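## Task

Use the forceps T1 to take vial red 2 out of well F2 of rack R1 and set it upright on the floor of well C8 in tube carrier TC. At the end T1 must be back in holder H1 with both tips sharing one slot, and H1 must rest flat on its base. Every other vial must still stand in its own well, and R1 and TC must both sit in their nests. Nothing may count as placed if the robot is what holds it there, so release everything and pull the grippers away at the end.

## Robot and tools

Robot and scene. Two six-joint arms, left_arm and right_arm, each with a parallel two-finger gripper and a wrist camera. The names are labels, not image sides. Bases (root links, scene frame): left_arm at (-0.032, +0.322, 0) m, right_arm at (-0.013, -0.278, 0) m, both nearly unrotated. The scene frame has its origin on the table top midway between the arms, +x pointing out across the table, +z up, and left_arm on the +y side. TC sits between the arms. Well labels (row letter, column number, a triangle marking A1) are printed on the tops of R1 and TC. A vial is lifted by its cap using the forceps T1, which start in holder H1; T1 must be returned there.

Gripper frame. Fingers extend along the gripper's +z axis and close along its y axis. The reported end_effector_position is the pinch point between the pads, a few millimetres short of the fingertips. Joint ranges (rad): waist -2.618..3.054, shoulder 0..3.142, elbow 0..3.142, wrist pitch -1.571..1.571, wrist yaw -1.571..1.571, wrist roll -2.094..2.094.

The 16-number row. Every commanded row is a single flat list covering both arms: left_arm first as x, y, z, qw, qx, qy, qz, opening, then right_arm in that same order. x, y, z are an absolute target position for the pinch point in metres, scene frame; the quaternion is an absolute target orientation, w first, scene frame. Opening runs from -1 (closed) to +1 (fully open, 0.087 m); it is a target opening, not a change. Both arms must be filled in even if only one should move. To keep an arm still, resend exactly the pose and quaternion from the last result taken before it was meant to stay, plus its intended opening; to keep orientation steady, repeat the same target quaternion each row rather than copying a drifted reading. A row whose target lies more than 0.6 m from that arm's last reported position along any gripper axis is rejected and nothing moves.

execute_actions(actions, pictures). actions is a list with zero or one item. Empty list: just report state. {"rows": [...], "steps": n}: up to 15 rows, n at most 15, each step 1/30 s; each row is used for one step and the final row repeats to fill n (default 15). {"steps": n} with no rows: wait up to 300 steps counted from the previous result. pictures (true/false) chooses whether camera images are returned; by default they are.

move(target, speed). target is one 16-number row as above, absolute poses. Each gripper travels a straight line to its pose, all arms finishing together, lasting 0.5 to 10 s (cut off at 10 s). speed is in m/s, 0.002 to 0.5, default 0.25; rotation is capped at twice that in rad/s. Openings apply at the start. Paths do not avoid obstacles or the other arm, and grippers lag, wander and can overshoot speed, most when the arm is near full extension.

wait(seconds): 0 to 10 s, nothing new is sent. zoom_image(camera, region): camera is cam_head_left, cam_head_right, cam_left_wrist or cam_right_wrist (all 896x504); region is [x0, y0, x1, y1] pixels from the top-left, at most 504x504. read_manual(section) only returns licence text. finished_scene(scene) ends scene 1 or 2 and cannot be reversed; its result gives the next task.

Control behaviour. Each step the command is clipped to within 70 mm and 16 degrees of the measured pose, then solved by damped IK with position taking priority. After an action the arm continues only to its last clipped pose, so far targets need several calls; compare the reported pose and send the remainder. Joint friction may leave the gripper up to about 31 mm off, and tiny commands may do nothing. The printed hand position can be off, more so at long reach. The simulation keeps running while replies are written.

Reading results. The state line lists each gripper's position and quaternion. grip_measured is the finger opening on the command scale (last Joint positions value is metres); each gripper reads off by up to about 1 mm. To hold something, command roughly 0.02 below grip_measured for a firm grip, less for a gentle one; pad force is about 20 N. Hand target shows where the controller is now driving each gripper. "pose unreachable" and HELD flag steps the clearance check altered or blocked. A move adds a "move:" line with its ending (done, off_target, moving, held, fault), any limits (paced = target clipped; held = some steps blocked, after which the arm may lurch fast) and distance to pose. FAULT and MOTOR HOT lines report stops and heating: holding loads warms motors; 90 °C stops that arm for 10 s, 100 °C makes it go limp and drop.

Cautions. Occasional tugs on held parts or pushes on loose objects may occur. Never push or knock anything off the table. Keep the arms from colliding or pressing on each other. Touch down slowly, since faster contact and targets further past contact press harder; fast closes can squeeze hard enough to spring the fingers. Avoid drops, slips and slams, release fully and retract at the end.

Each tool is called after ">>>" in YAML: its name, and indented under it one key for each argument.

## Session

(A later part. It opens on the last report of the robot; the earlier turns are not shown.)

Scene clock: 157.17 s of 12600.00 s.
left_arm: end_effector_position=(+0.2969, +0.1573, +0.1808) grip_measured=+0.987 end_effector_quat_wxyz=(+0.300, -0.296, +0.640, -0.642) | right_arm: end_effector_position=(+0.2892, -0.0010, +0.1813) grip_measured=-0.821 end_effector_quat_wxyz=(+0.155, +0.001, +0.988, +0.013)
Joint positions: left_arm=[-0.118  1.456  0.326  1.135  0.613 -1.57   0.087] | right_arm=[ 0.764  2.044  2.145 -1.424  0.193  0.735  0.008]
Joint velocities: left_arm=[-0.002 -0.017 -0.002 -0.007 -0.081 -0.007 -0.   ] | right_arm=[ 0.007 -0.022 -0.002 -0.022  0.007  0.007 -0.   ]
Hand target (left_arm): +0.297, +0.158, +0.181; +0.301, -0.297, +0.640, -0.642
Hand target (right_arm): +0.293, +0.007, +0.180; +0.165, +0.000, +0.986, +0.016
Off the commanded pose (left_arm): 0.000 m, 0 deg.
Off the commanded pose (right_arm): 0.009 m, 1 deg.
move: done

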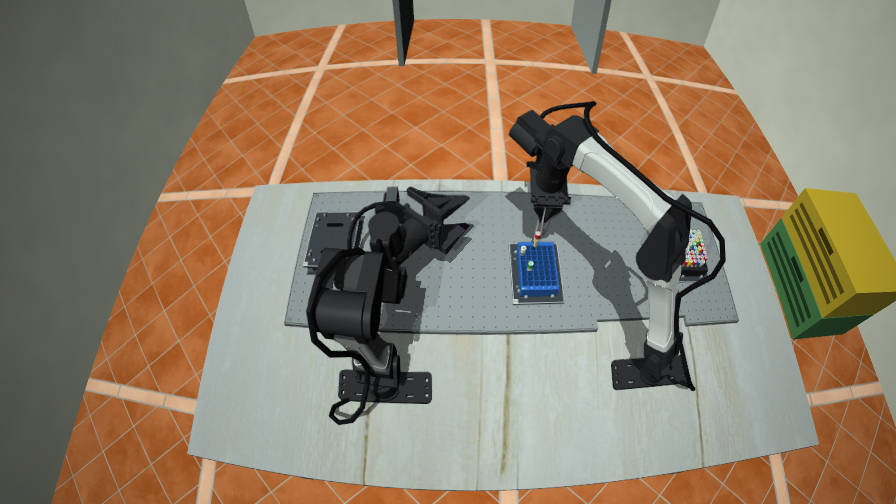

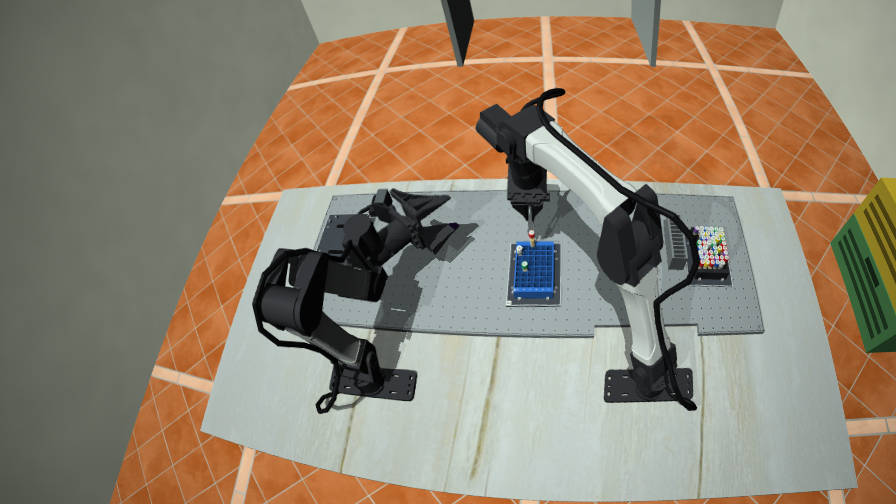

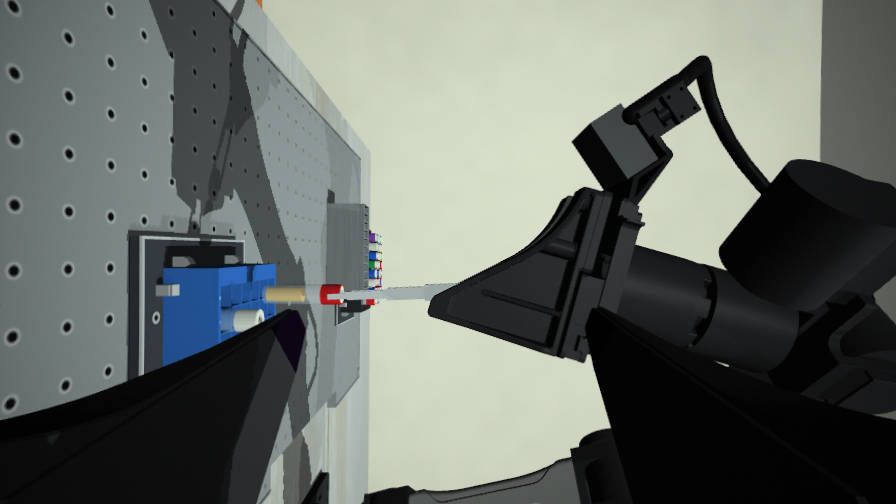

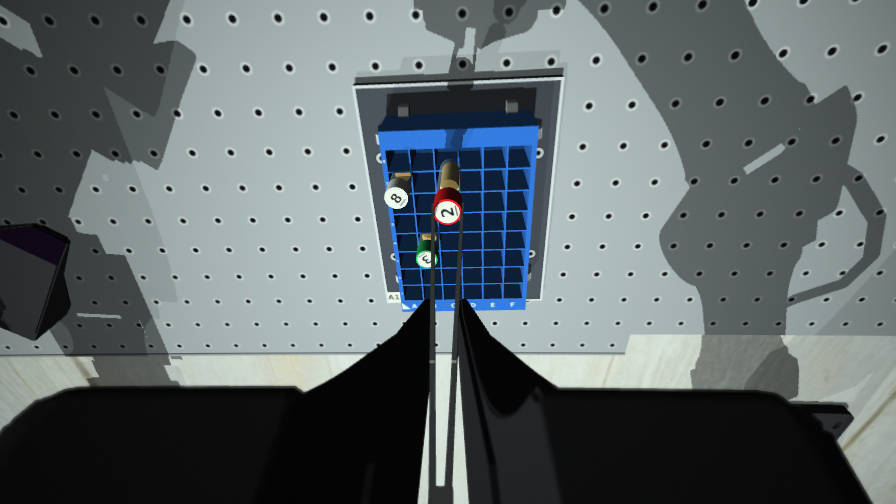

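>>> move:
  target: [0.2973,0.1576,0.1809,0.301,-0.297,0.64,-0.642,1,0.2945,0.010,0.1715,0.160,0,0.987,0.011,-0.825]
  speed: 0.01

>>> zoom_image:
  camera: "cam_left_wrist"
  region: [200, 230, 340, 370]

>>> zoom_image:
  camera: "cam_right_wrist"
  region: [380, 110, 520, 250]

Scene clock: 160.17 s of 12600.00 s.
left_arm: end_effector_position=(+0.2969, +0.1573, +0.1808) grip_measured=+0.987 end_effector_quat_wxyz=(+0.300, -0.296, +0.640, -0.642) | right_arm: end_effector_position=(+0.2898, +0.0025, +0.1716) grip_measured=-0.821 end_effector_quat_wxyz=(+0.148, -0.000, +0.989, +0.006)
Joint positions: left_arm=[-0.118  1.456  0.326  1.135  0.613 -1.57   0.087] | right_arm=[ 0.769  2.07   2.145 -1.42   0.194  0.739  0.008]
Joint velocities: left_arm=[ 0.002  0.002  0.012  0.022 -0.022 -0.037 -0.001] | right_arm=[-0.007 -0.012 -0.012  0.007  0.037 -0.007 -0.001]
Hand target (left_arm): +0.297, +0.158, +0.181; +0.301, -0.297, +0.640, -0.642
Hand target (right_arm): +0.294, +0.010, +0.172; +0.160, +0.000, +0.987, +0.011
Off the commanded pose (left_arm): 0.000 m, 0 deg.
Off the commanded pose (right_arm): 0.009 m, 1 deg.
move: done

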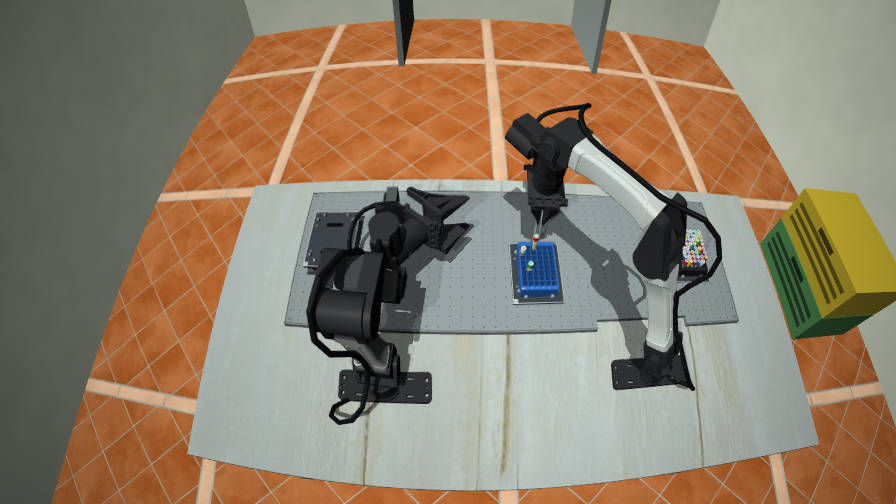

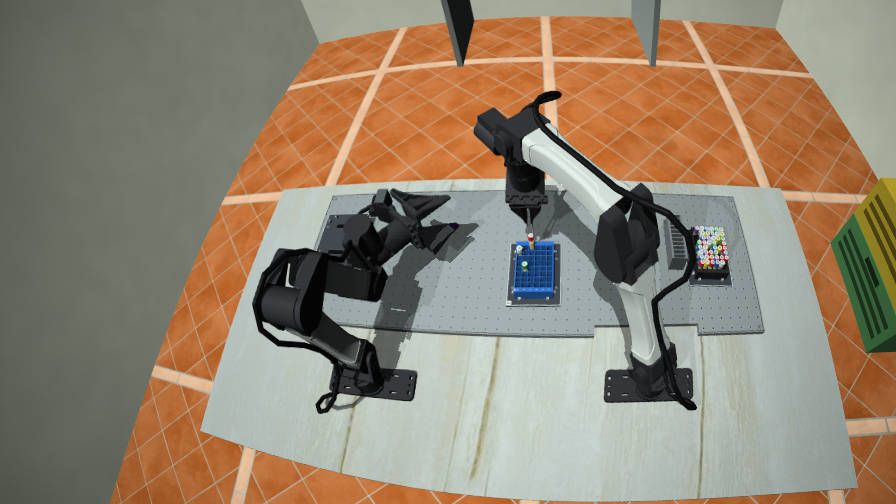

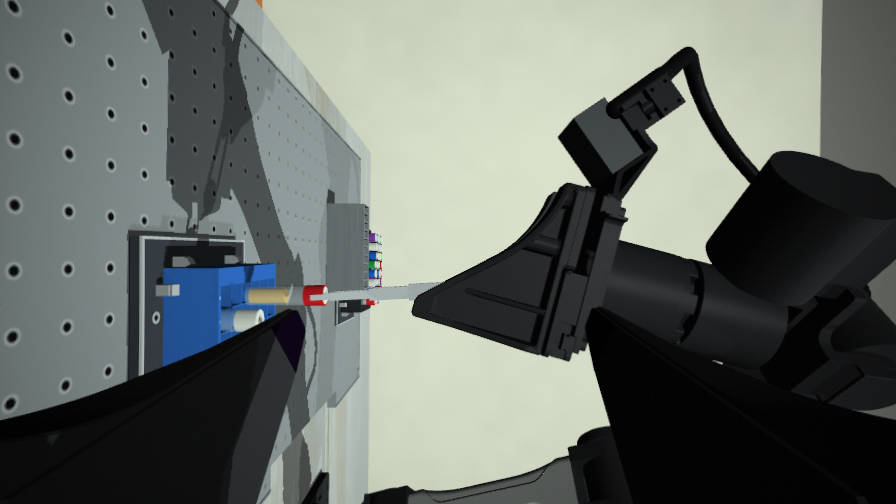

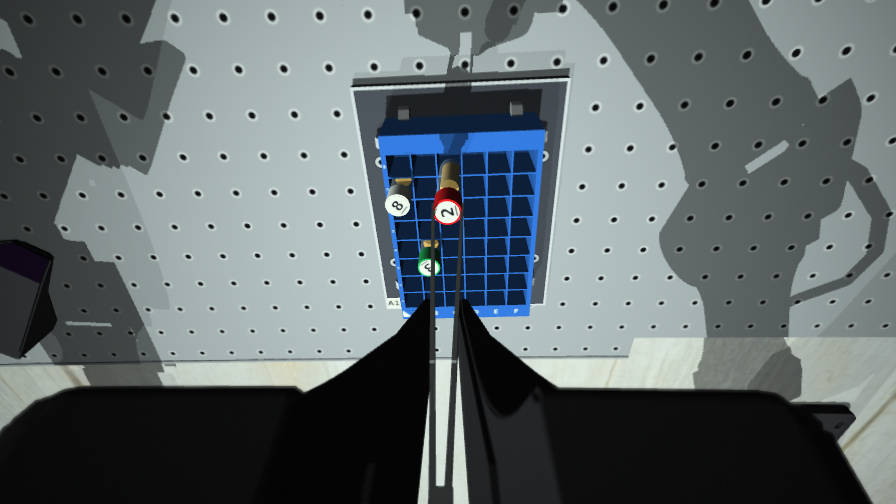

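Region (200, 230, 340, 370) of cam_left_wrist's 896x504 image, scaled by 3.600, with more detail than that image has.

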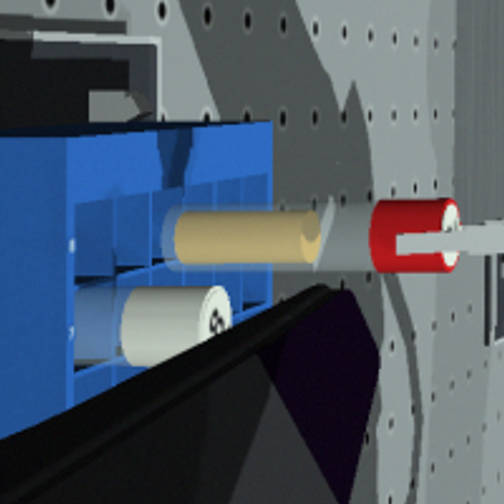

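Region (380, 110, 520, 250) of cam_right_wrist's 896x504 image, scaled by 3.600, with more detail than that image has.

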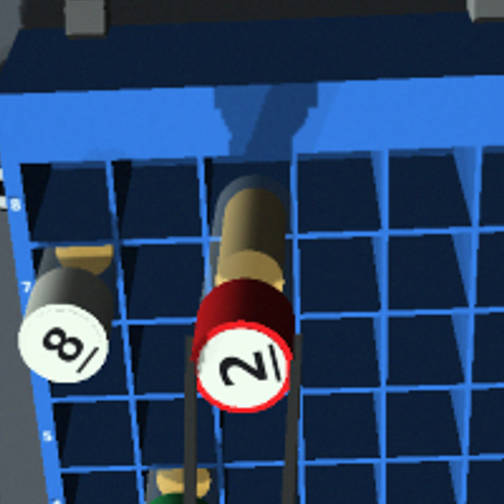

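>>> move:
  target: [0.2973,0.1576,0.1809,0.301,-0.297,0.64,-0.642,1,0.2960,0.0110,0.1720,0.163,0,0.987,0.014,-0.825]
  speed: 0.01

>>> zoom_image:
  camera: "cam_left_wrist"
  region: [200, 230, 340, 370]

>>> zoom_image:
  camera: "cam_right_wrist"
  region: [380, 110, 520, 250]

Scene clock: 165.57 s of 12600.00 s.
left_arm: end_effector_position=(+0.2969, +0.1573, +0.1808) grip_measured=+0.987 end_effector_quat_wxyz=(+0.300, -0.296, +0.640, -0.642) | right_arm: end_effector_position=(+0.2913, +0.0038, +0.1718) grip_measured=-0.821 end_effector_quat_wxyz=(+0.151, +0.000, +0.988, +0.009)
Joint positions: left_arm=[-0.118  1.456  0.326  1.135  0.613 -1.57   0.087] | right_arm=[ 0.769  2.07   2.145 -1.412  0.195  0.74   0.008]
Joint velocities: left_arm=[-0.002 -0.017 -0.017 -0.066 -0.037  0.007  0.   ] | right_arm=[ 0.007 -0.007 -0.002 -0.007 -0.007  0.007 -0.   ]
Hand target (left_arm): +0.297, +0.158, +0.181; +0.301, -0.297, +0.640, -0.642
Hand target (right_arm): +0.296, +0.011, +0.172; +0.163, +0.000, +0.987, +0.014
Off the commanded pose (left_arm): 0.000 m, 0 deg.
Off the commanded pose (right_arm): 0.009 m, 2 deg.
After step 90, 0.50 s passed at rest.
move: done

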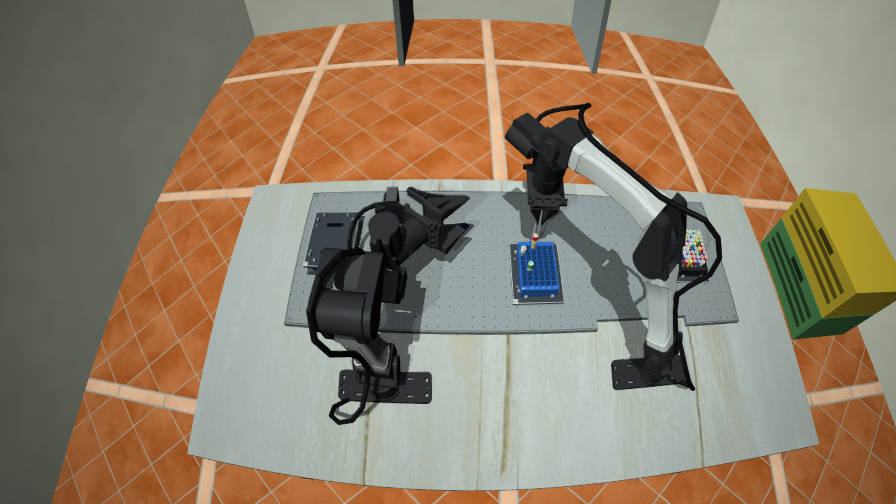

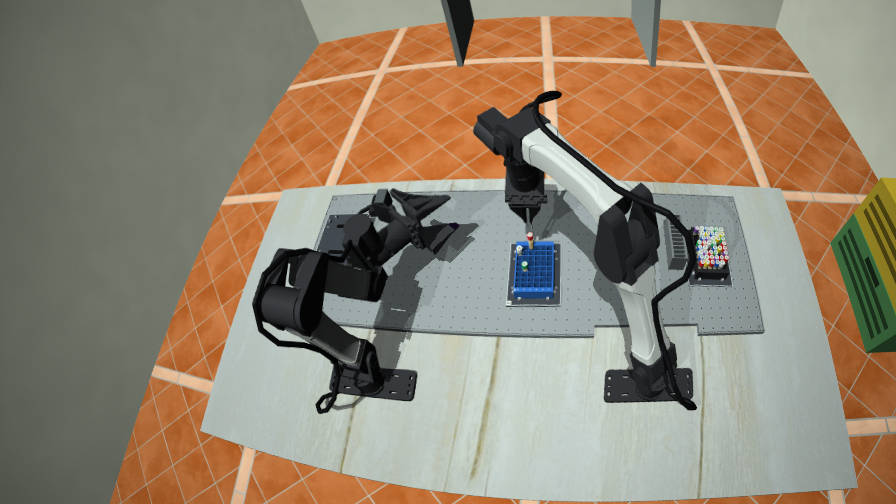

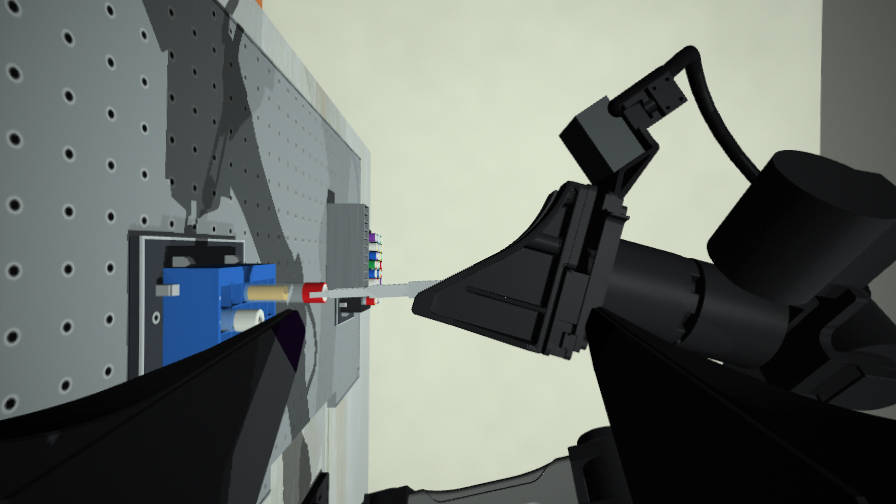

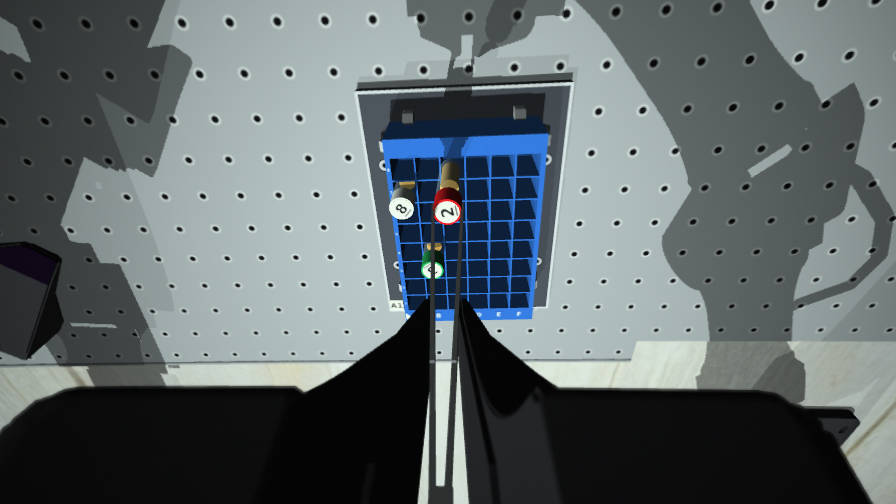

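Region (200, 230, 340, 370) of cam_left_wrist's 896x504 image, scaled by 3.600, with more detail than that image has.

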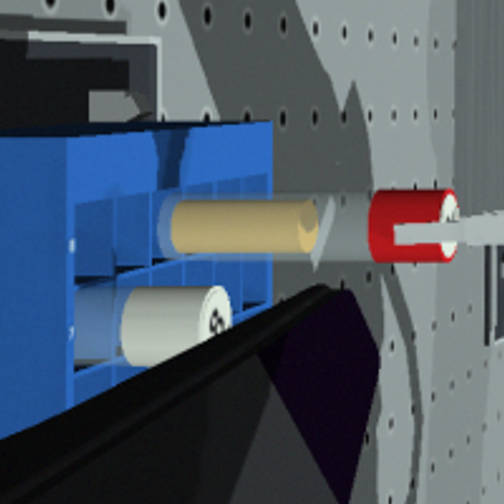

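Region (380, 110, 520, 250) of cam_right_wrist's 896x504 image, scaled by 3.600, with more detail than that image has.

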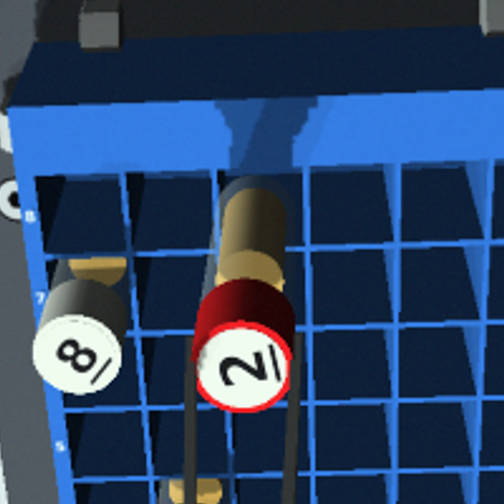

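>>> move:
  target: [0.2973,0.1576,0.1809,0.301,-0.297,0.64,-0.642,1,0.2972,0.0108,0.164,0.157,0,0.988,0.004,-0.825]
  speed: 0.008

>>> zoom_image:
  camera: "cam_left_wrist"
  region: [200, 230, 340, 370]

>>> zoom_image:
  camera: "cam_right_wrist"
  region: [380, 110, 520, 250]

Scene clock: 168.67 s of 12600.00 s.
left_arm: end_effector_position=(+0.2969, +0.1573, +0.1808) grip_measured=+0.987 end_effector_quat_wxyz=(+0.300, -0.296, +0.640, -0.642) | right_arm: end_effector_position=(+0.2927, +0.0041, +0.1639) grip_measured=-0.821 end_effector_quat_wxyz=(+0.145, -0.000, +0.989, +0.001)
Joint positions: left_arm=[-0.118  1.456  0.326  1.135  0.613 -1.57   0.087] | right_arm=[ 0.769  2.09   2.145 -1.411  0.199  0.74   0.008]
Joint velocities: left_arm=[-0.002  0.017  0.012 -0.051 -0.007 -0.022 -0.001] | right_arm=[ 0.002 -0.002  0.012  0.007 -0.095  0.022  0.   ]
Hand target (left_arm): +0.297, +0.158, +0.181; +0.301, -0.297, +0.640, -0.642
Hand target (right_arm): +0.297, +0.011, +0.164; +0.157, +0.000, +0.988, +0.004
Off the commanded pose (left_arm): 0.000 m, 0 deg.
Off the commanded pose (right_arm): 0.008 m, 1 deg.
move: done

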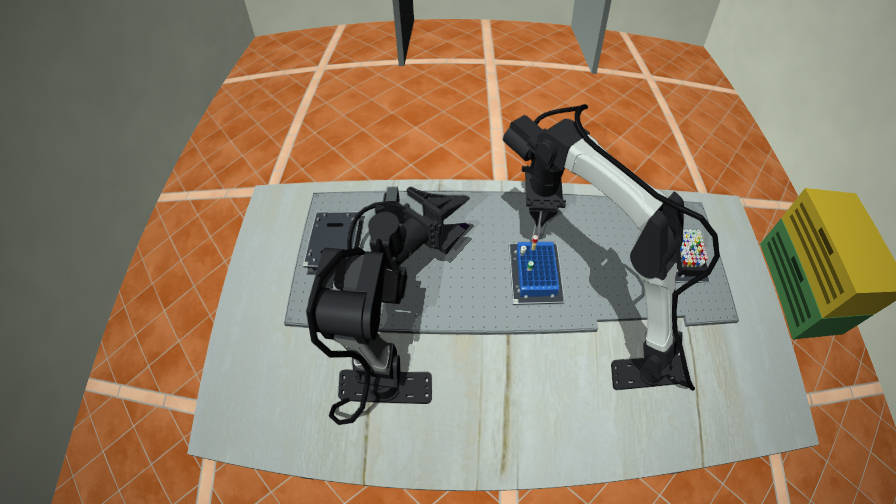

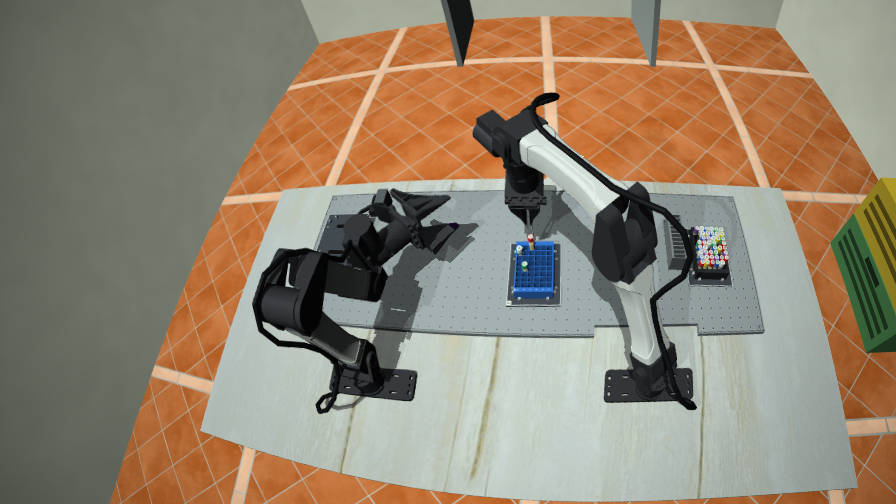

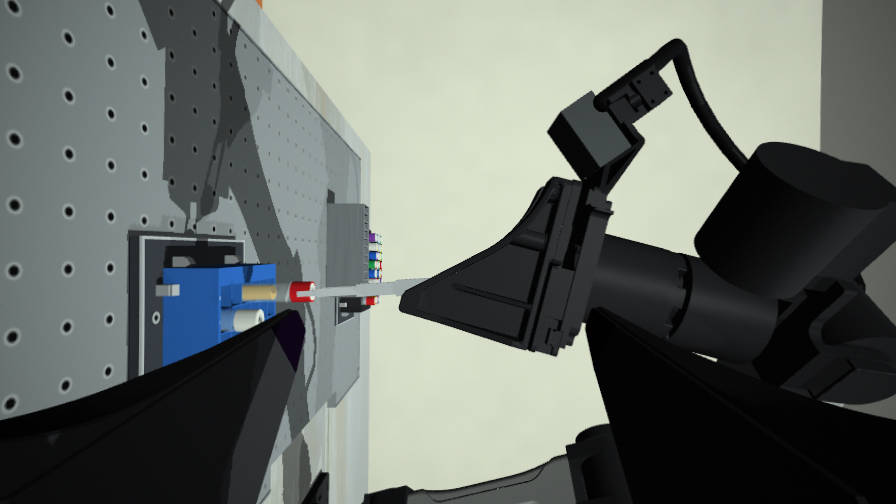

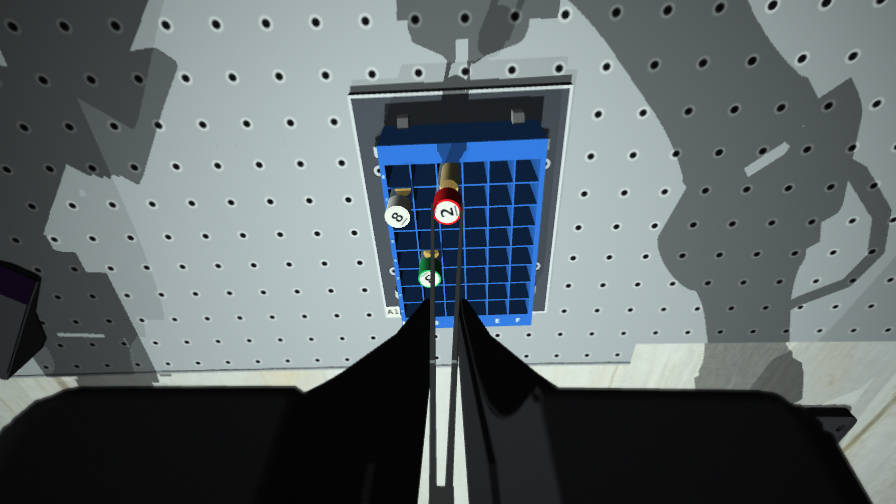

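Region (200, 230, 340, 370) of cam_left_wrist's 896x504 image, scaled by 3.600, with more detail than that image has.

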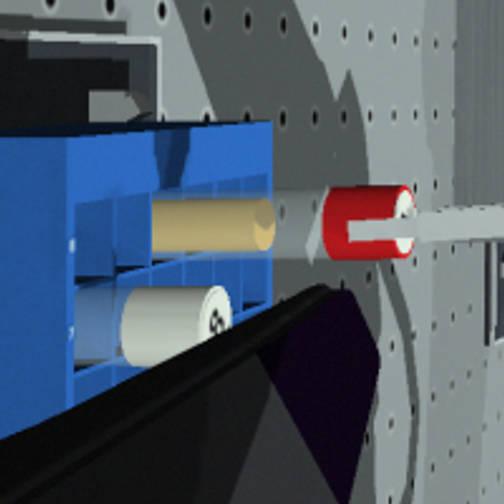

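Region (380, 110, 520, 250) of cam_right_wrist's 896x504 image, scaled by 3.600, with more detail than that image has.

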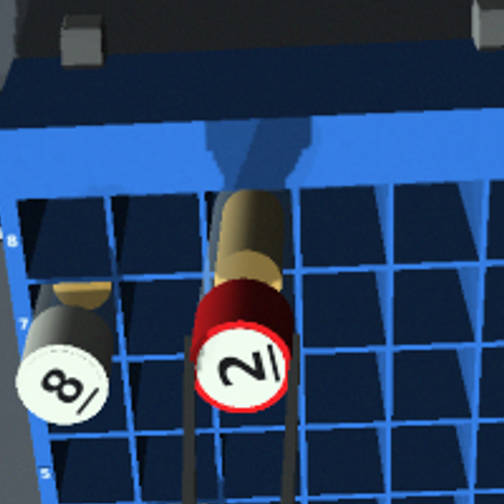

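>>> move:
  target: [0.2973,0.1576,0.1809,0.301,-0.297,0.64,-0.642,1,0.2985,0.012,0.145,0.140,0,0.990,-0.013,-0.825]
  speed: 0.01

>>> zoom_image:
  camera: "cam_left_wrist"
  region: [200, 230, 340, 370]

Scene clock: 171.73 s of 12600.00 s.
left_arm: end_effector_position=(+0.2969, +0.1573, +0.1808) grip_measured=+0.987 end_effector_quat_wxyz=(+0.300, -0.296, +0.640, -0.642) | right_arm: end_effector_position=(+0.2945, +0.0057, +0.1466) grip_measured=-0.821 end_effector_quat_wxyz=(+0.131, +0.000, +0.991, -0.014)
Joint positions: left_arm=[-0.118  1.456  0.326  1.135  0.613 -1.57   0.087] | right_arm=[ 0.769  2.133  2.145 -1.41   0.2    0.745  0.008]
Joint velocities: left_arm=[-0.017 -0.007 -0.012  0.022 -0.037  0.095 -0.   ] | right_arm=[-0.007 -0.012 -0.017  0.022 -0.022 -0.081  0.001]
Hand target (left_arm): +0.297, +0.158, +0.181; +0.301, -0.297, +0.640, -0.642
Hand target (right_arm): +0.298, +0.012, +0.145; +0.140, -0.000, +0.990, -0.013
Off the commanded pose (left_arm): 0.000 m, 0 deg.
Off the commanded pose (right_arm): 0.008 m, 1 deg.
move: done

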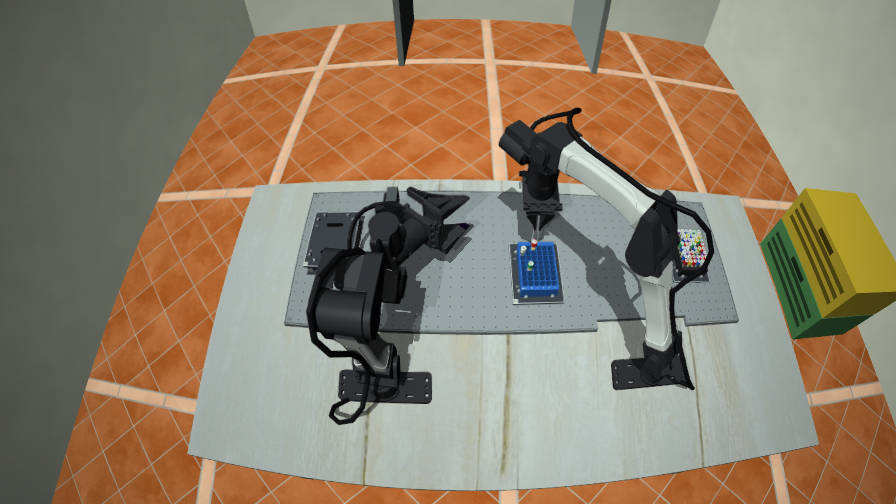

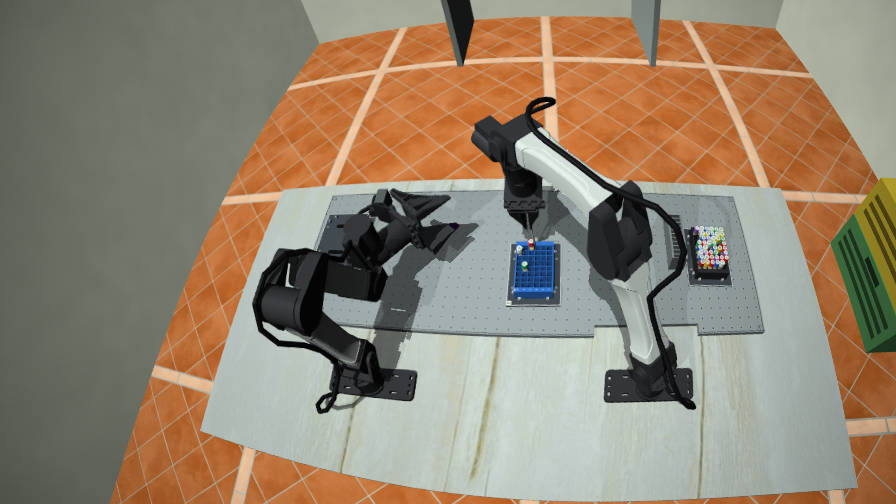

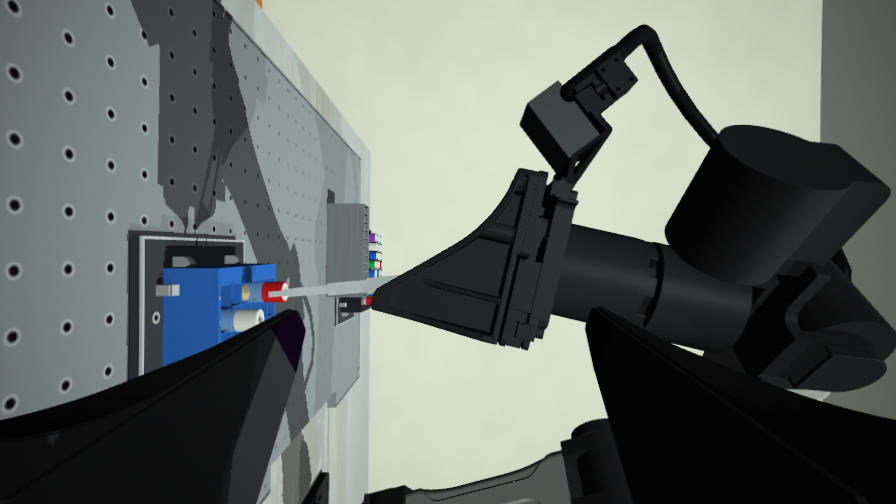

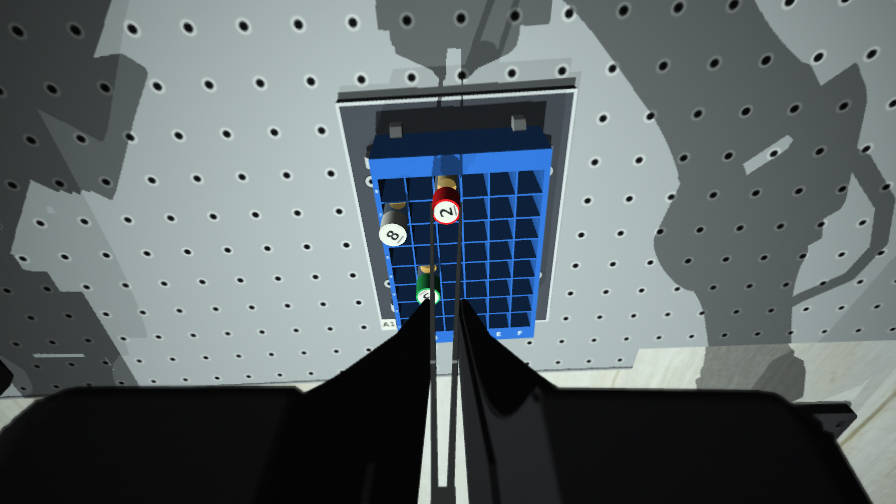

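Region (200, 230, 340, 370) of cam_left_wrist's 896x504 image, scaled by 3.600, with more detail than that image has.

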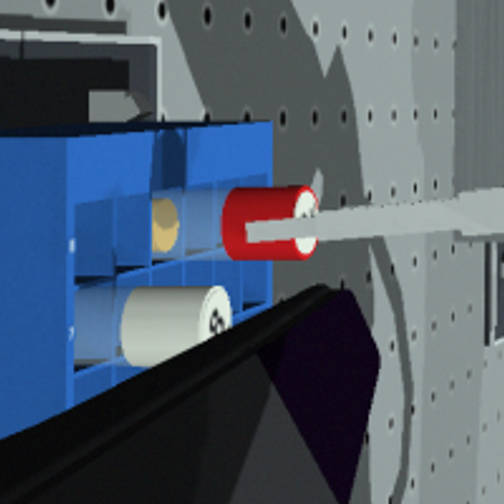

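>>> move:
  target: [0.2973,0.1576,0.1809,0.301,-0.297,0.64,-0.642,1,0.2987,0.0122,0.142,0.1375,0,0.990,-0.0155,-0.825]
  speed: 0.01

>>> execute_actions:
  actions:
    - {"rows":[[0.2973,0.1576,0.1809,0.301,-0.297,0.64,-0.642,1,0.2987,0.0122,0.142,0.1375,0,0.990,-0.0155,-0.80],[0.2973,0.1576,0.1809,0.301,-0.297,0.64,-0.642,1,0.2987,0.0122,0.142,0.1375,0,0.990,-0.0155,-0.78],[0.2973,0.1576,0.1809,0.301,-0.297,0.64,-0.642,1,0.2987,0.0122,0.142,0.1375,0,0.990,-0.0155,-0.76]]}
  pictures: false

>>> move:
  target: [0.2973,0.1576,0.1809,0.301,-0.297,0.64,-0.642,1,0.291,0.003,0.185,0.16,0,0.987,0.012,-0.76]
  speed: 0.03

>>> zoom_image:
  camera: "cam_left_wrist"
  region: [200, 230, 340, 370]

Scene clock: 174.67 s of 12600.00 s.
left_arm: end_effector_position=(+0.2969, +0.1573, +0.1808) grip_measured=+0.987 end_effector_quat_wxyz=(+0.300, -0.296, +0.640, -0.642) | right_arm: end_effector_position=(+0.2945, +0.0057, +0.1466) grip_measured=-0.821 end_effector_quat_wxyz=(+0.131, +0.001, +0.991, -0.014)
Joint positions: left_arm=[-0.118  1.456  0.326  1.135  0.613 -1.57   0.087] | right_arm=[ 0.769  2.133  2.145 -1.41   0.2    0.746  0.008]
Joint velocities: left_arm=[ 0.007 -0.012 -0.002 -0.022 -0.037 -0.037  0.   ] | right_arm=[ 0.022 -0.002  0.007  0.066 -0.066  0.037 -0.   ]
Hand target (left_arm): +0.297, +0.158, +0.181; +0.301, -0.297, +0.640, -0.642
Hand target (right_arm): +0.298, +0.012, +0.142; +0.138, +0.000, +0.990, -0.015
Off the commanded pose (left_arm): 0.000 m, 0 deg.
Off the commanded pose (right_arm): 0.009 m, 1 deg.
move: done

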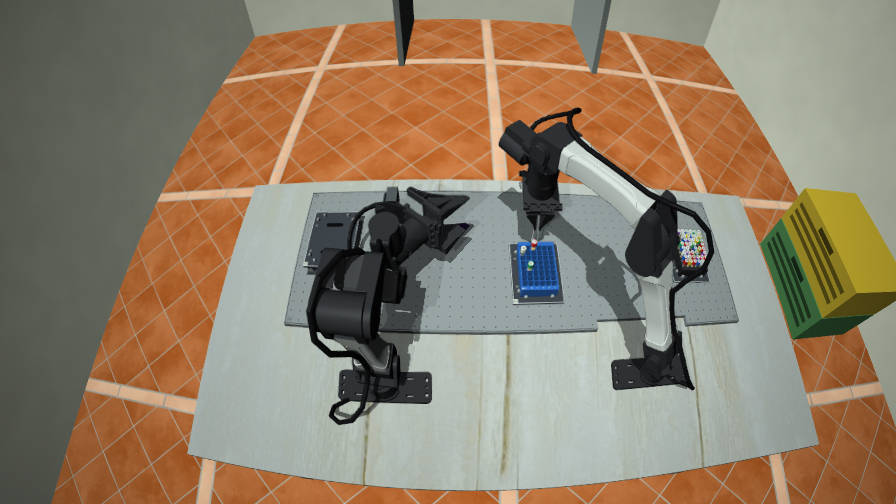

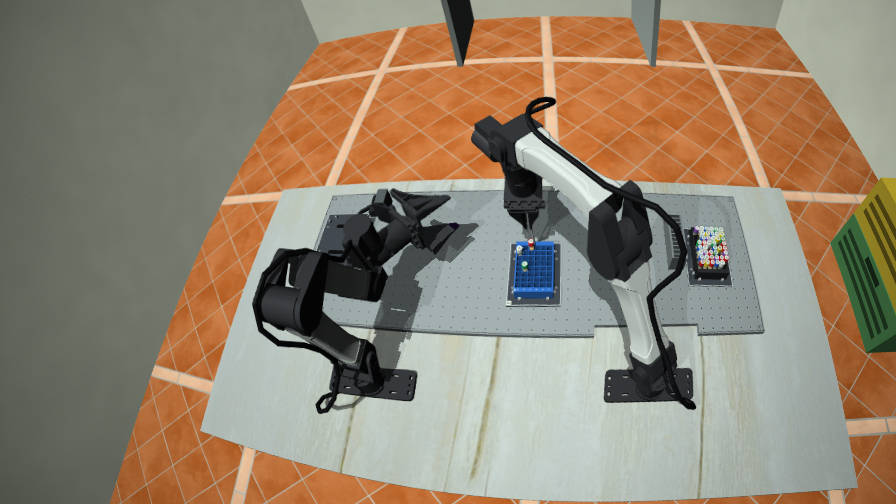

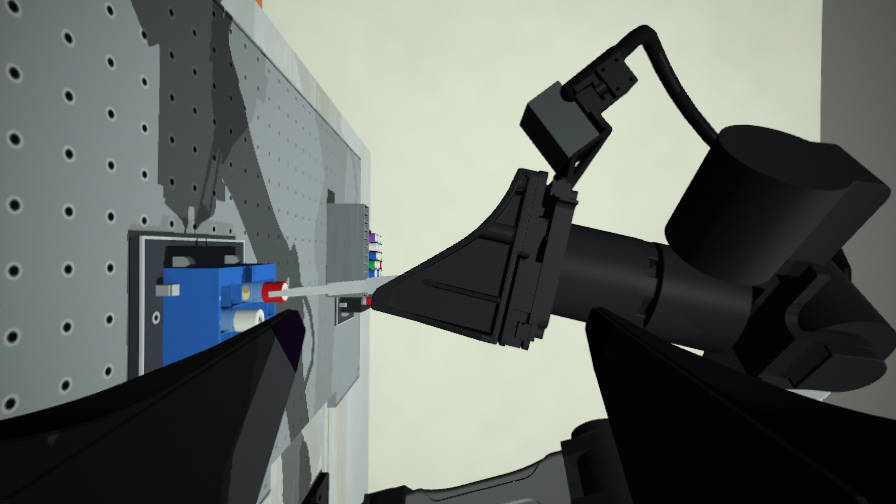

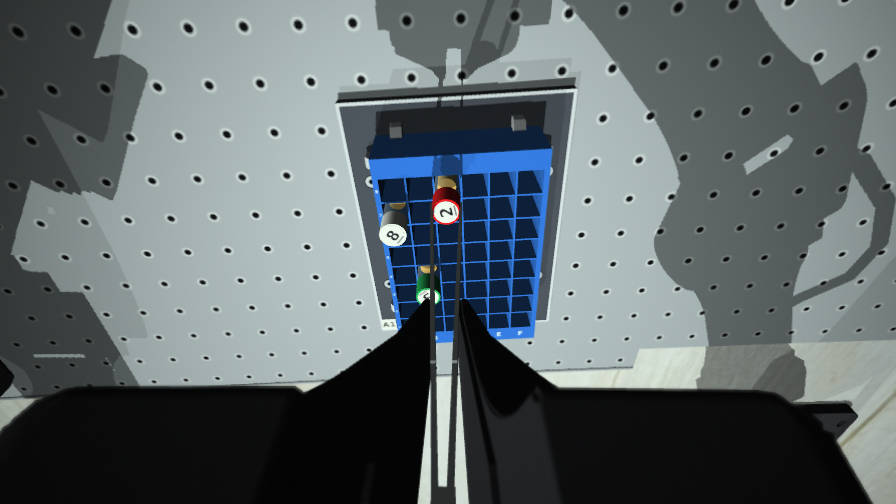

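Scene clock: 175.17 s of 12600.00 s.
left_arm: end_effector_position=(+0.2969, +0.1573, +0.1808) grip_measured=+0.987 end_effector_quat_wxyz=(+0.300, -0.296, +0.640, -0.642) | right_arm: end_effector_position=(+0.2950, +0.0059, +0.1409) grip_measured=-0.760 end_effector_quat_wxyz=(+0.126, +0.000, +0.992, -0.019)
Joint positions: left_arm=[-0.118  1.456  0.326  1.135  0.613 -1.57   0.087] | right_arm=[ 0.769  2.148  2.145 -1.41   0.202  0.747  0.01 ]
Joint velocities: left_arm=[ 0.002  0.002 -0.007 -0.007  0.066 -0.066 -0.   ] | right_arm=[-0.012  0.002 -0.017  0.037 -0.022  0.022 -0.001]
Hand target (left_arm): +0.297, +0.158, +0.181; +0.301, -0.297, +0.640, -0.642
Hand target (right_arm): +0.298, +0.012, +0.142; +0.137, +0.000, +0.990, -0.015
Off the commanded pose (left_arm): 0.000 m, 0 deg.
Off the commanded pose (right_arm): 0.007 m, 1 deg.
Steps of this call (steps 1 to 15: all 15 steps of this action). Readings (end_effector_position):
1: left_arm (+0.2969, +0.1573, +0.1808) | right_arm (+0.2945, +0.0057, +0.1466)
2: left_arm (+0.2969, +0.1573, +0.1808) | right_arm (+0.2946, +0.0057, +0.1465)
4: left_arm (+0.2969, +0.1573, +0.1808) | right_arm (+0.2947, +0.0057, +0.1453)
8: left_arm (+0.2969, +0.1573, +0.1808) | right_arm (+0.2949, +0.0059, +0.1416)
15: the state above

Scene clock: 177.30 s of 12600.00 s.
left_arm: end_effector_position=(+0.2969, +0.1573, +0.1808) grip_measured=+0.987 end_effector_quat_wxyz=(+0.300, -0.296, +0.640, -0.642) | right_arm: end_effector_position=(+0.2918, +0.0028, +0.1706) grip_measured=-0.760 end_effector_quat_wxyz=(+0.149, +0.003, +0.989, +0.003)
Joint positions: left_arm=[-0.118  1.456  0.326  1.135  0.613 -1.57   0.087] | right_arm=[ 0.769  2.082  2.16  -1.427  0.202  0.747  0.01 ]
Joint velocities: left_arm=[ 0.002 -0.012 -0.007 -0.022  0.022 -0.022  0.001] | right_arm=[-0.002  0.007 -0.012 -0.037 -0.007  0.051  0.   ]
Hand target (left_arm): +0.297, +0.158, +0.181; +0.301, -0.297, +0.640, -0.642
Hand target (right_arm): +0.290, +0.002, +0.185; +0.160, +0.001, +0.987, +0.012
Off the commanded pose (left_arm): 0.000 m, 0 deg.
Off the commanded pose (right_arm): 0.014 m, 2 deg.
move: off_target (right_arm)

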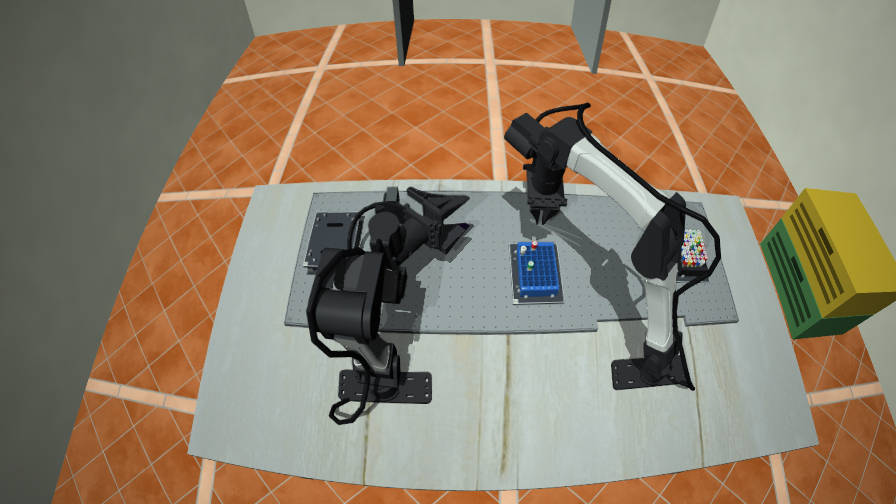

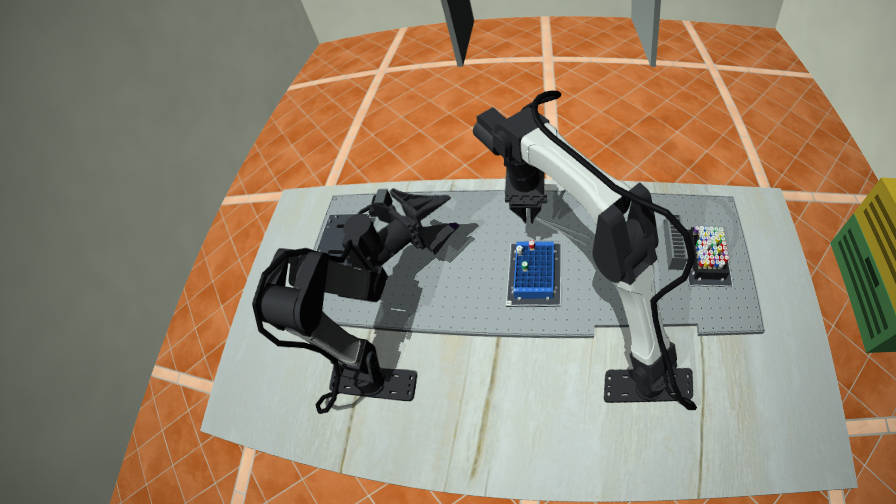

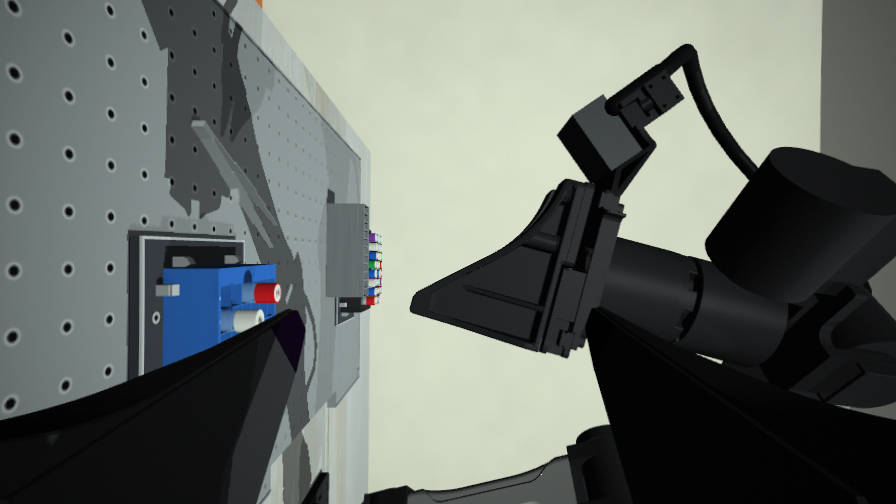

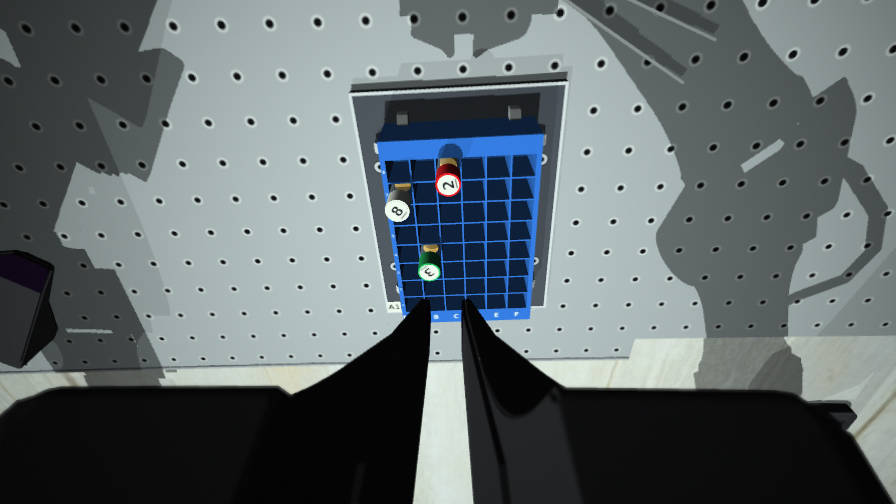

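Region (200, 230, 340, 370) of cam_left_wrist's 896x504 image, scaled by 3.600, with more detail than that image has.

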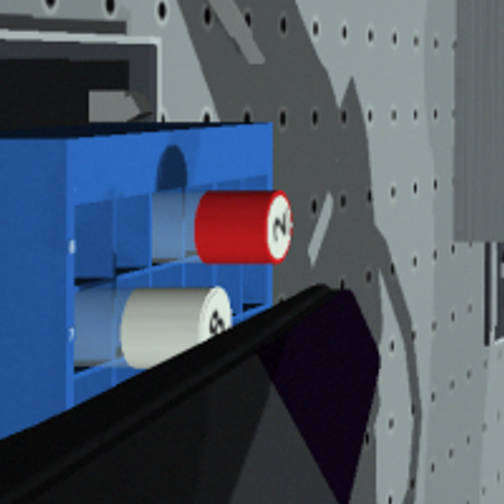

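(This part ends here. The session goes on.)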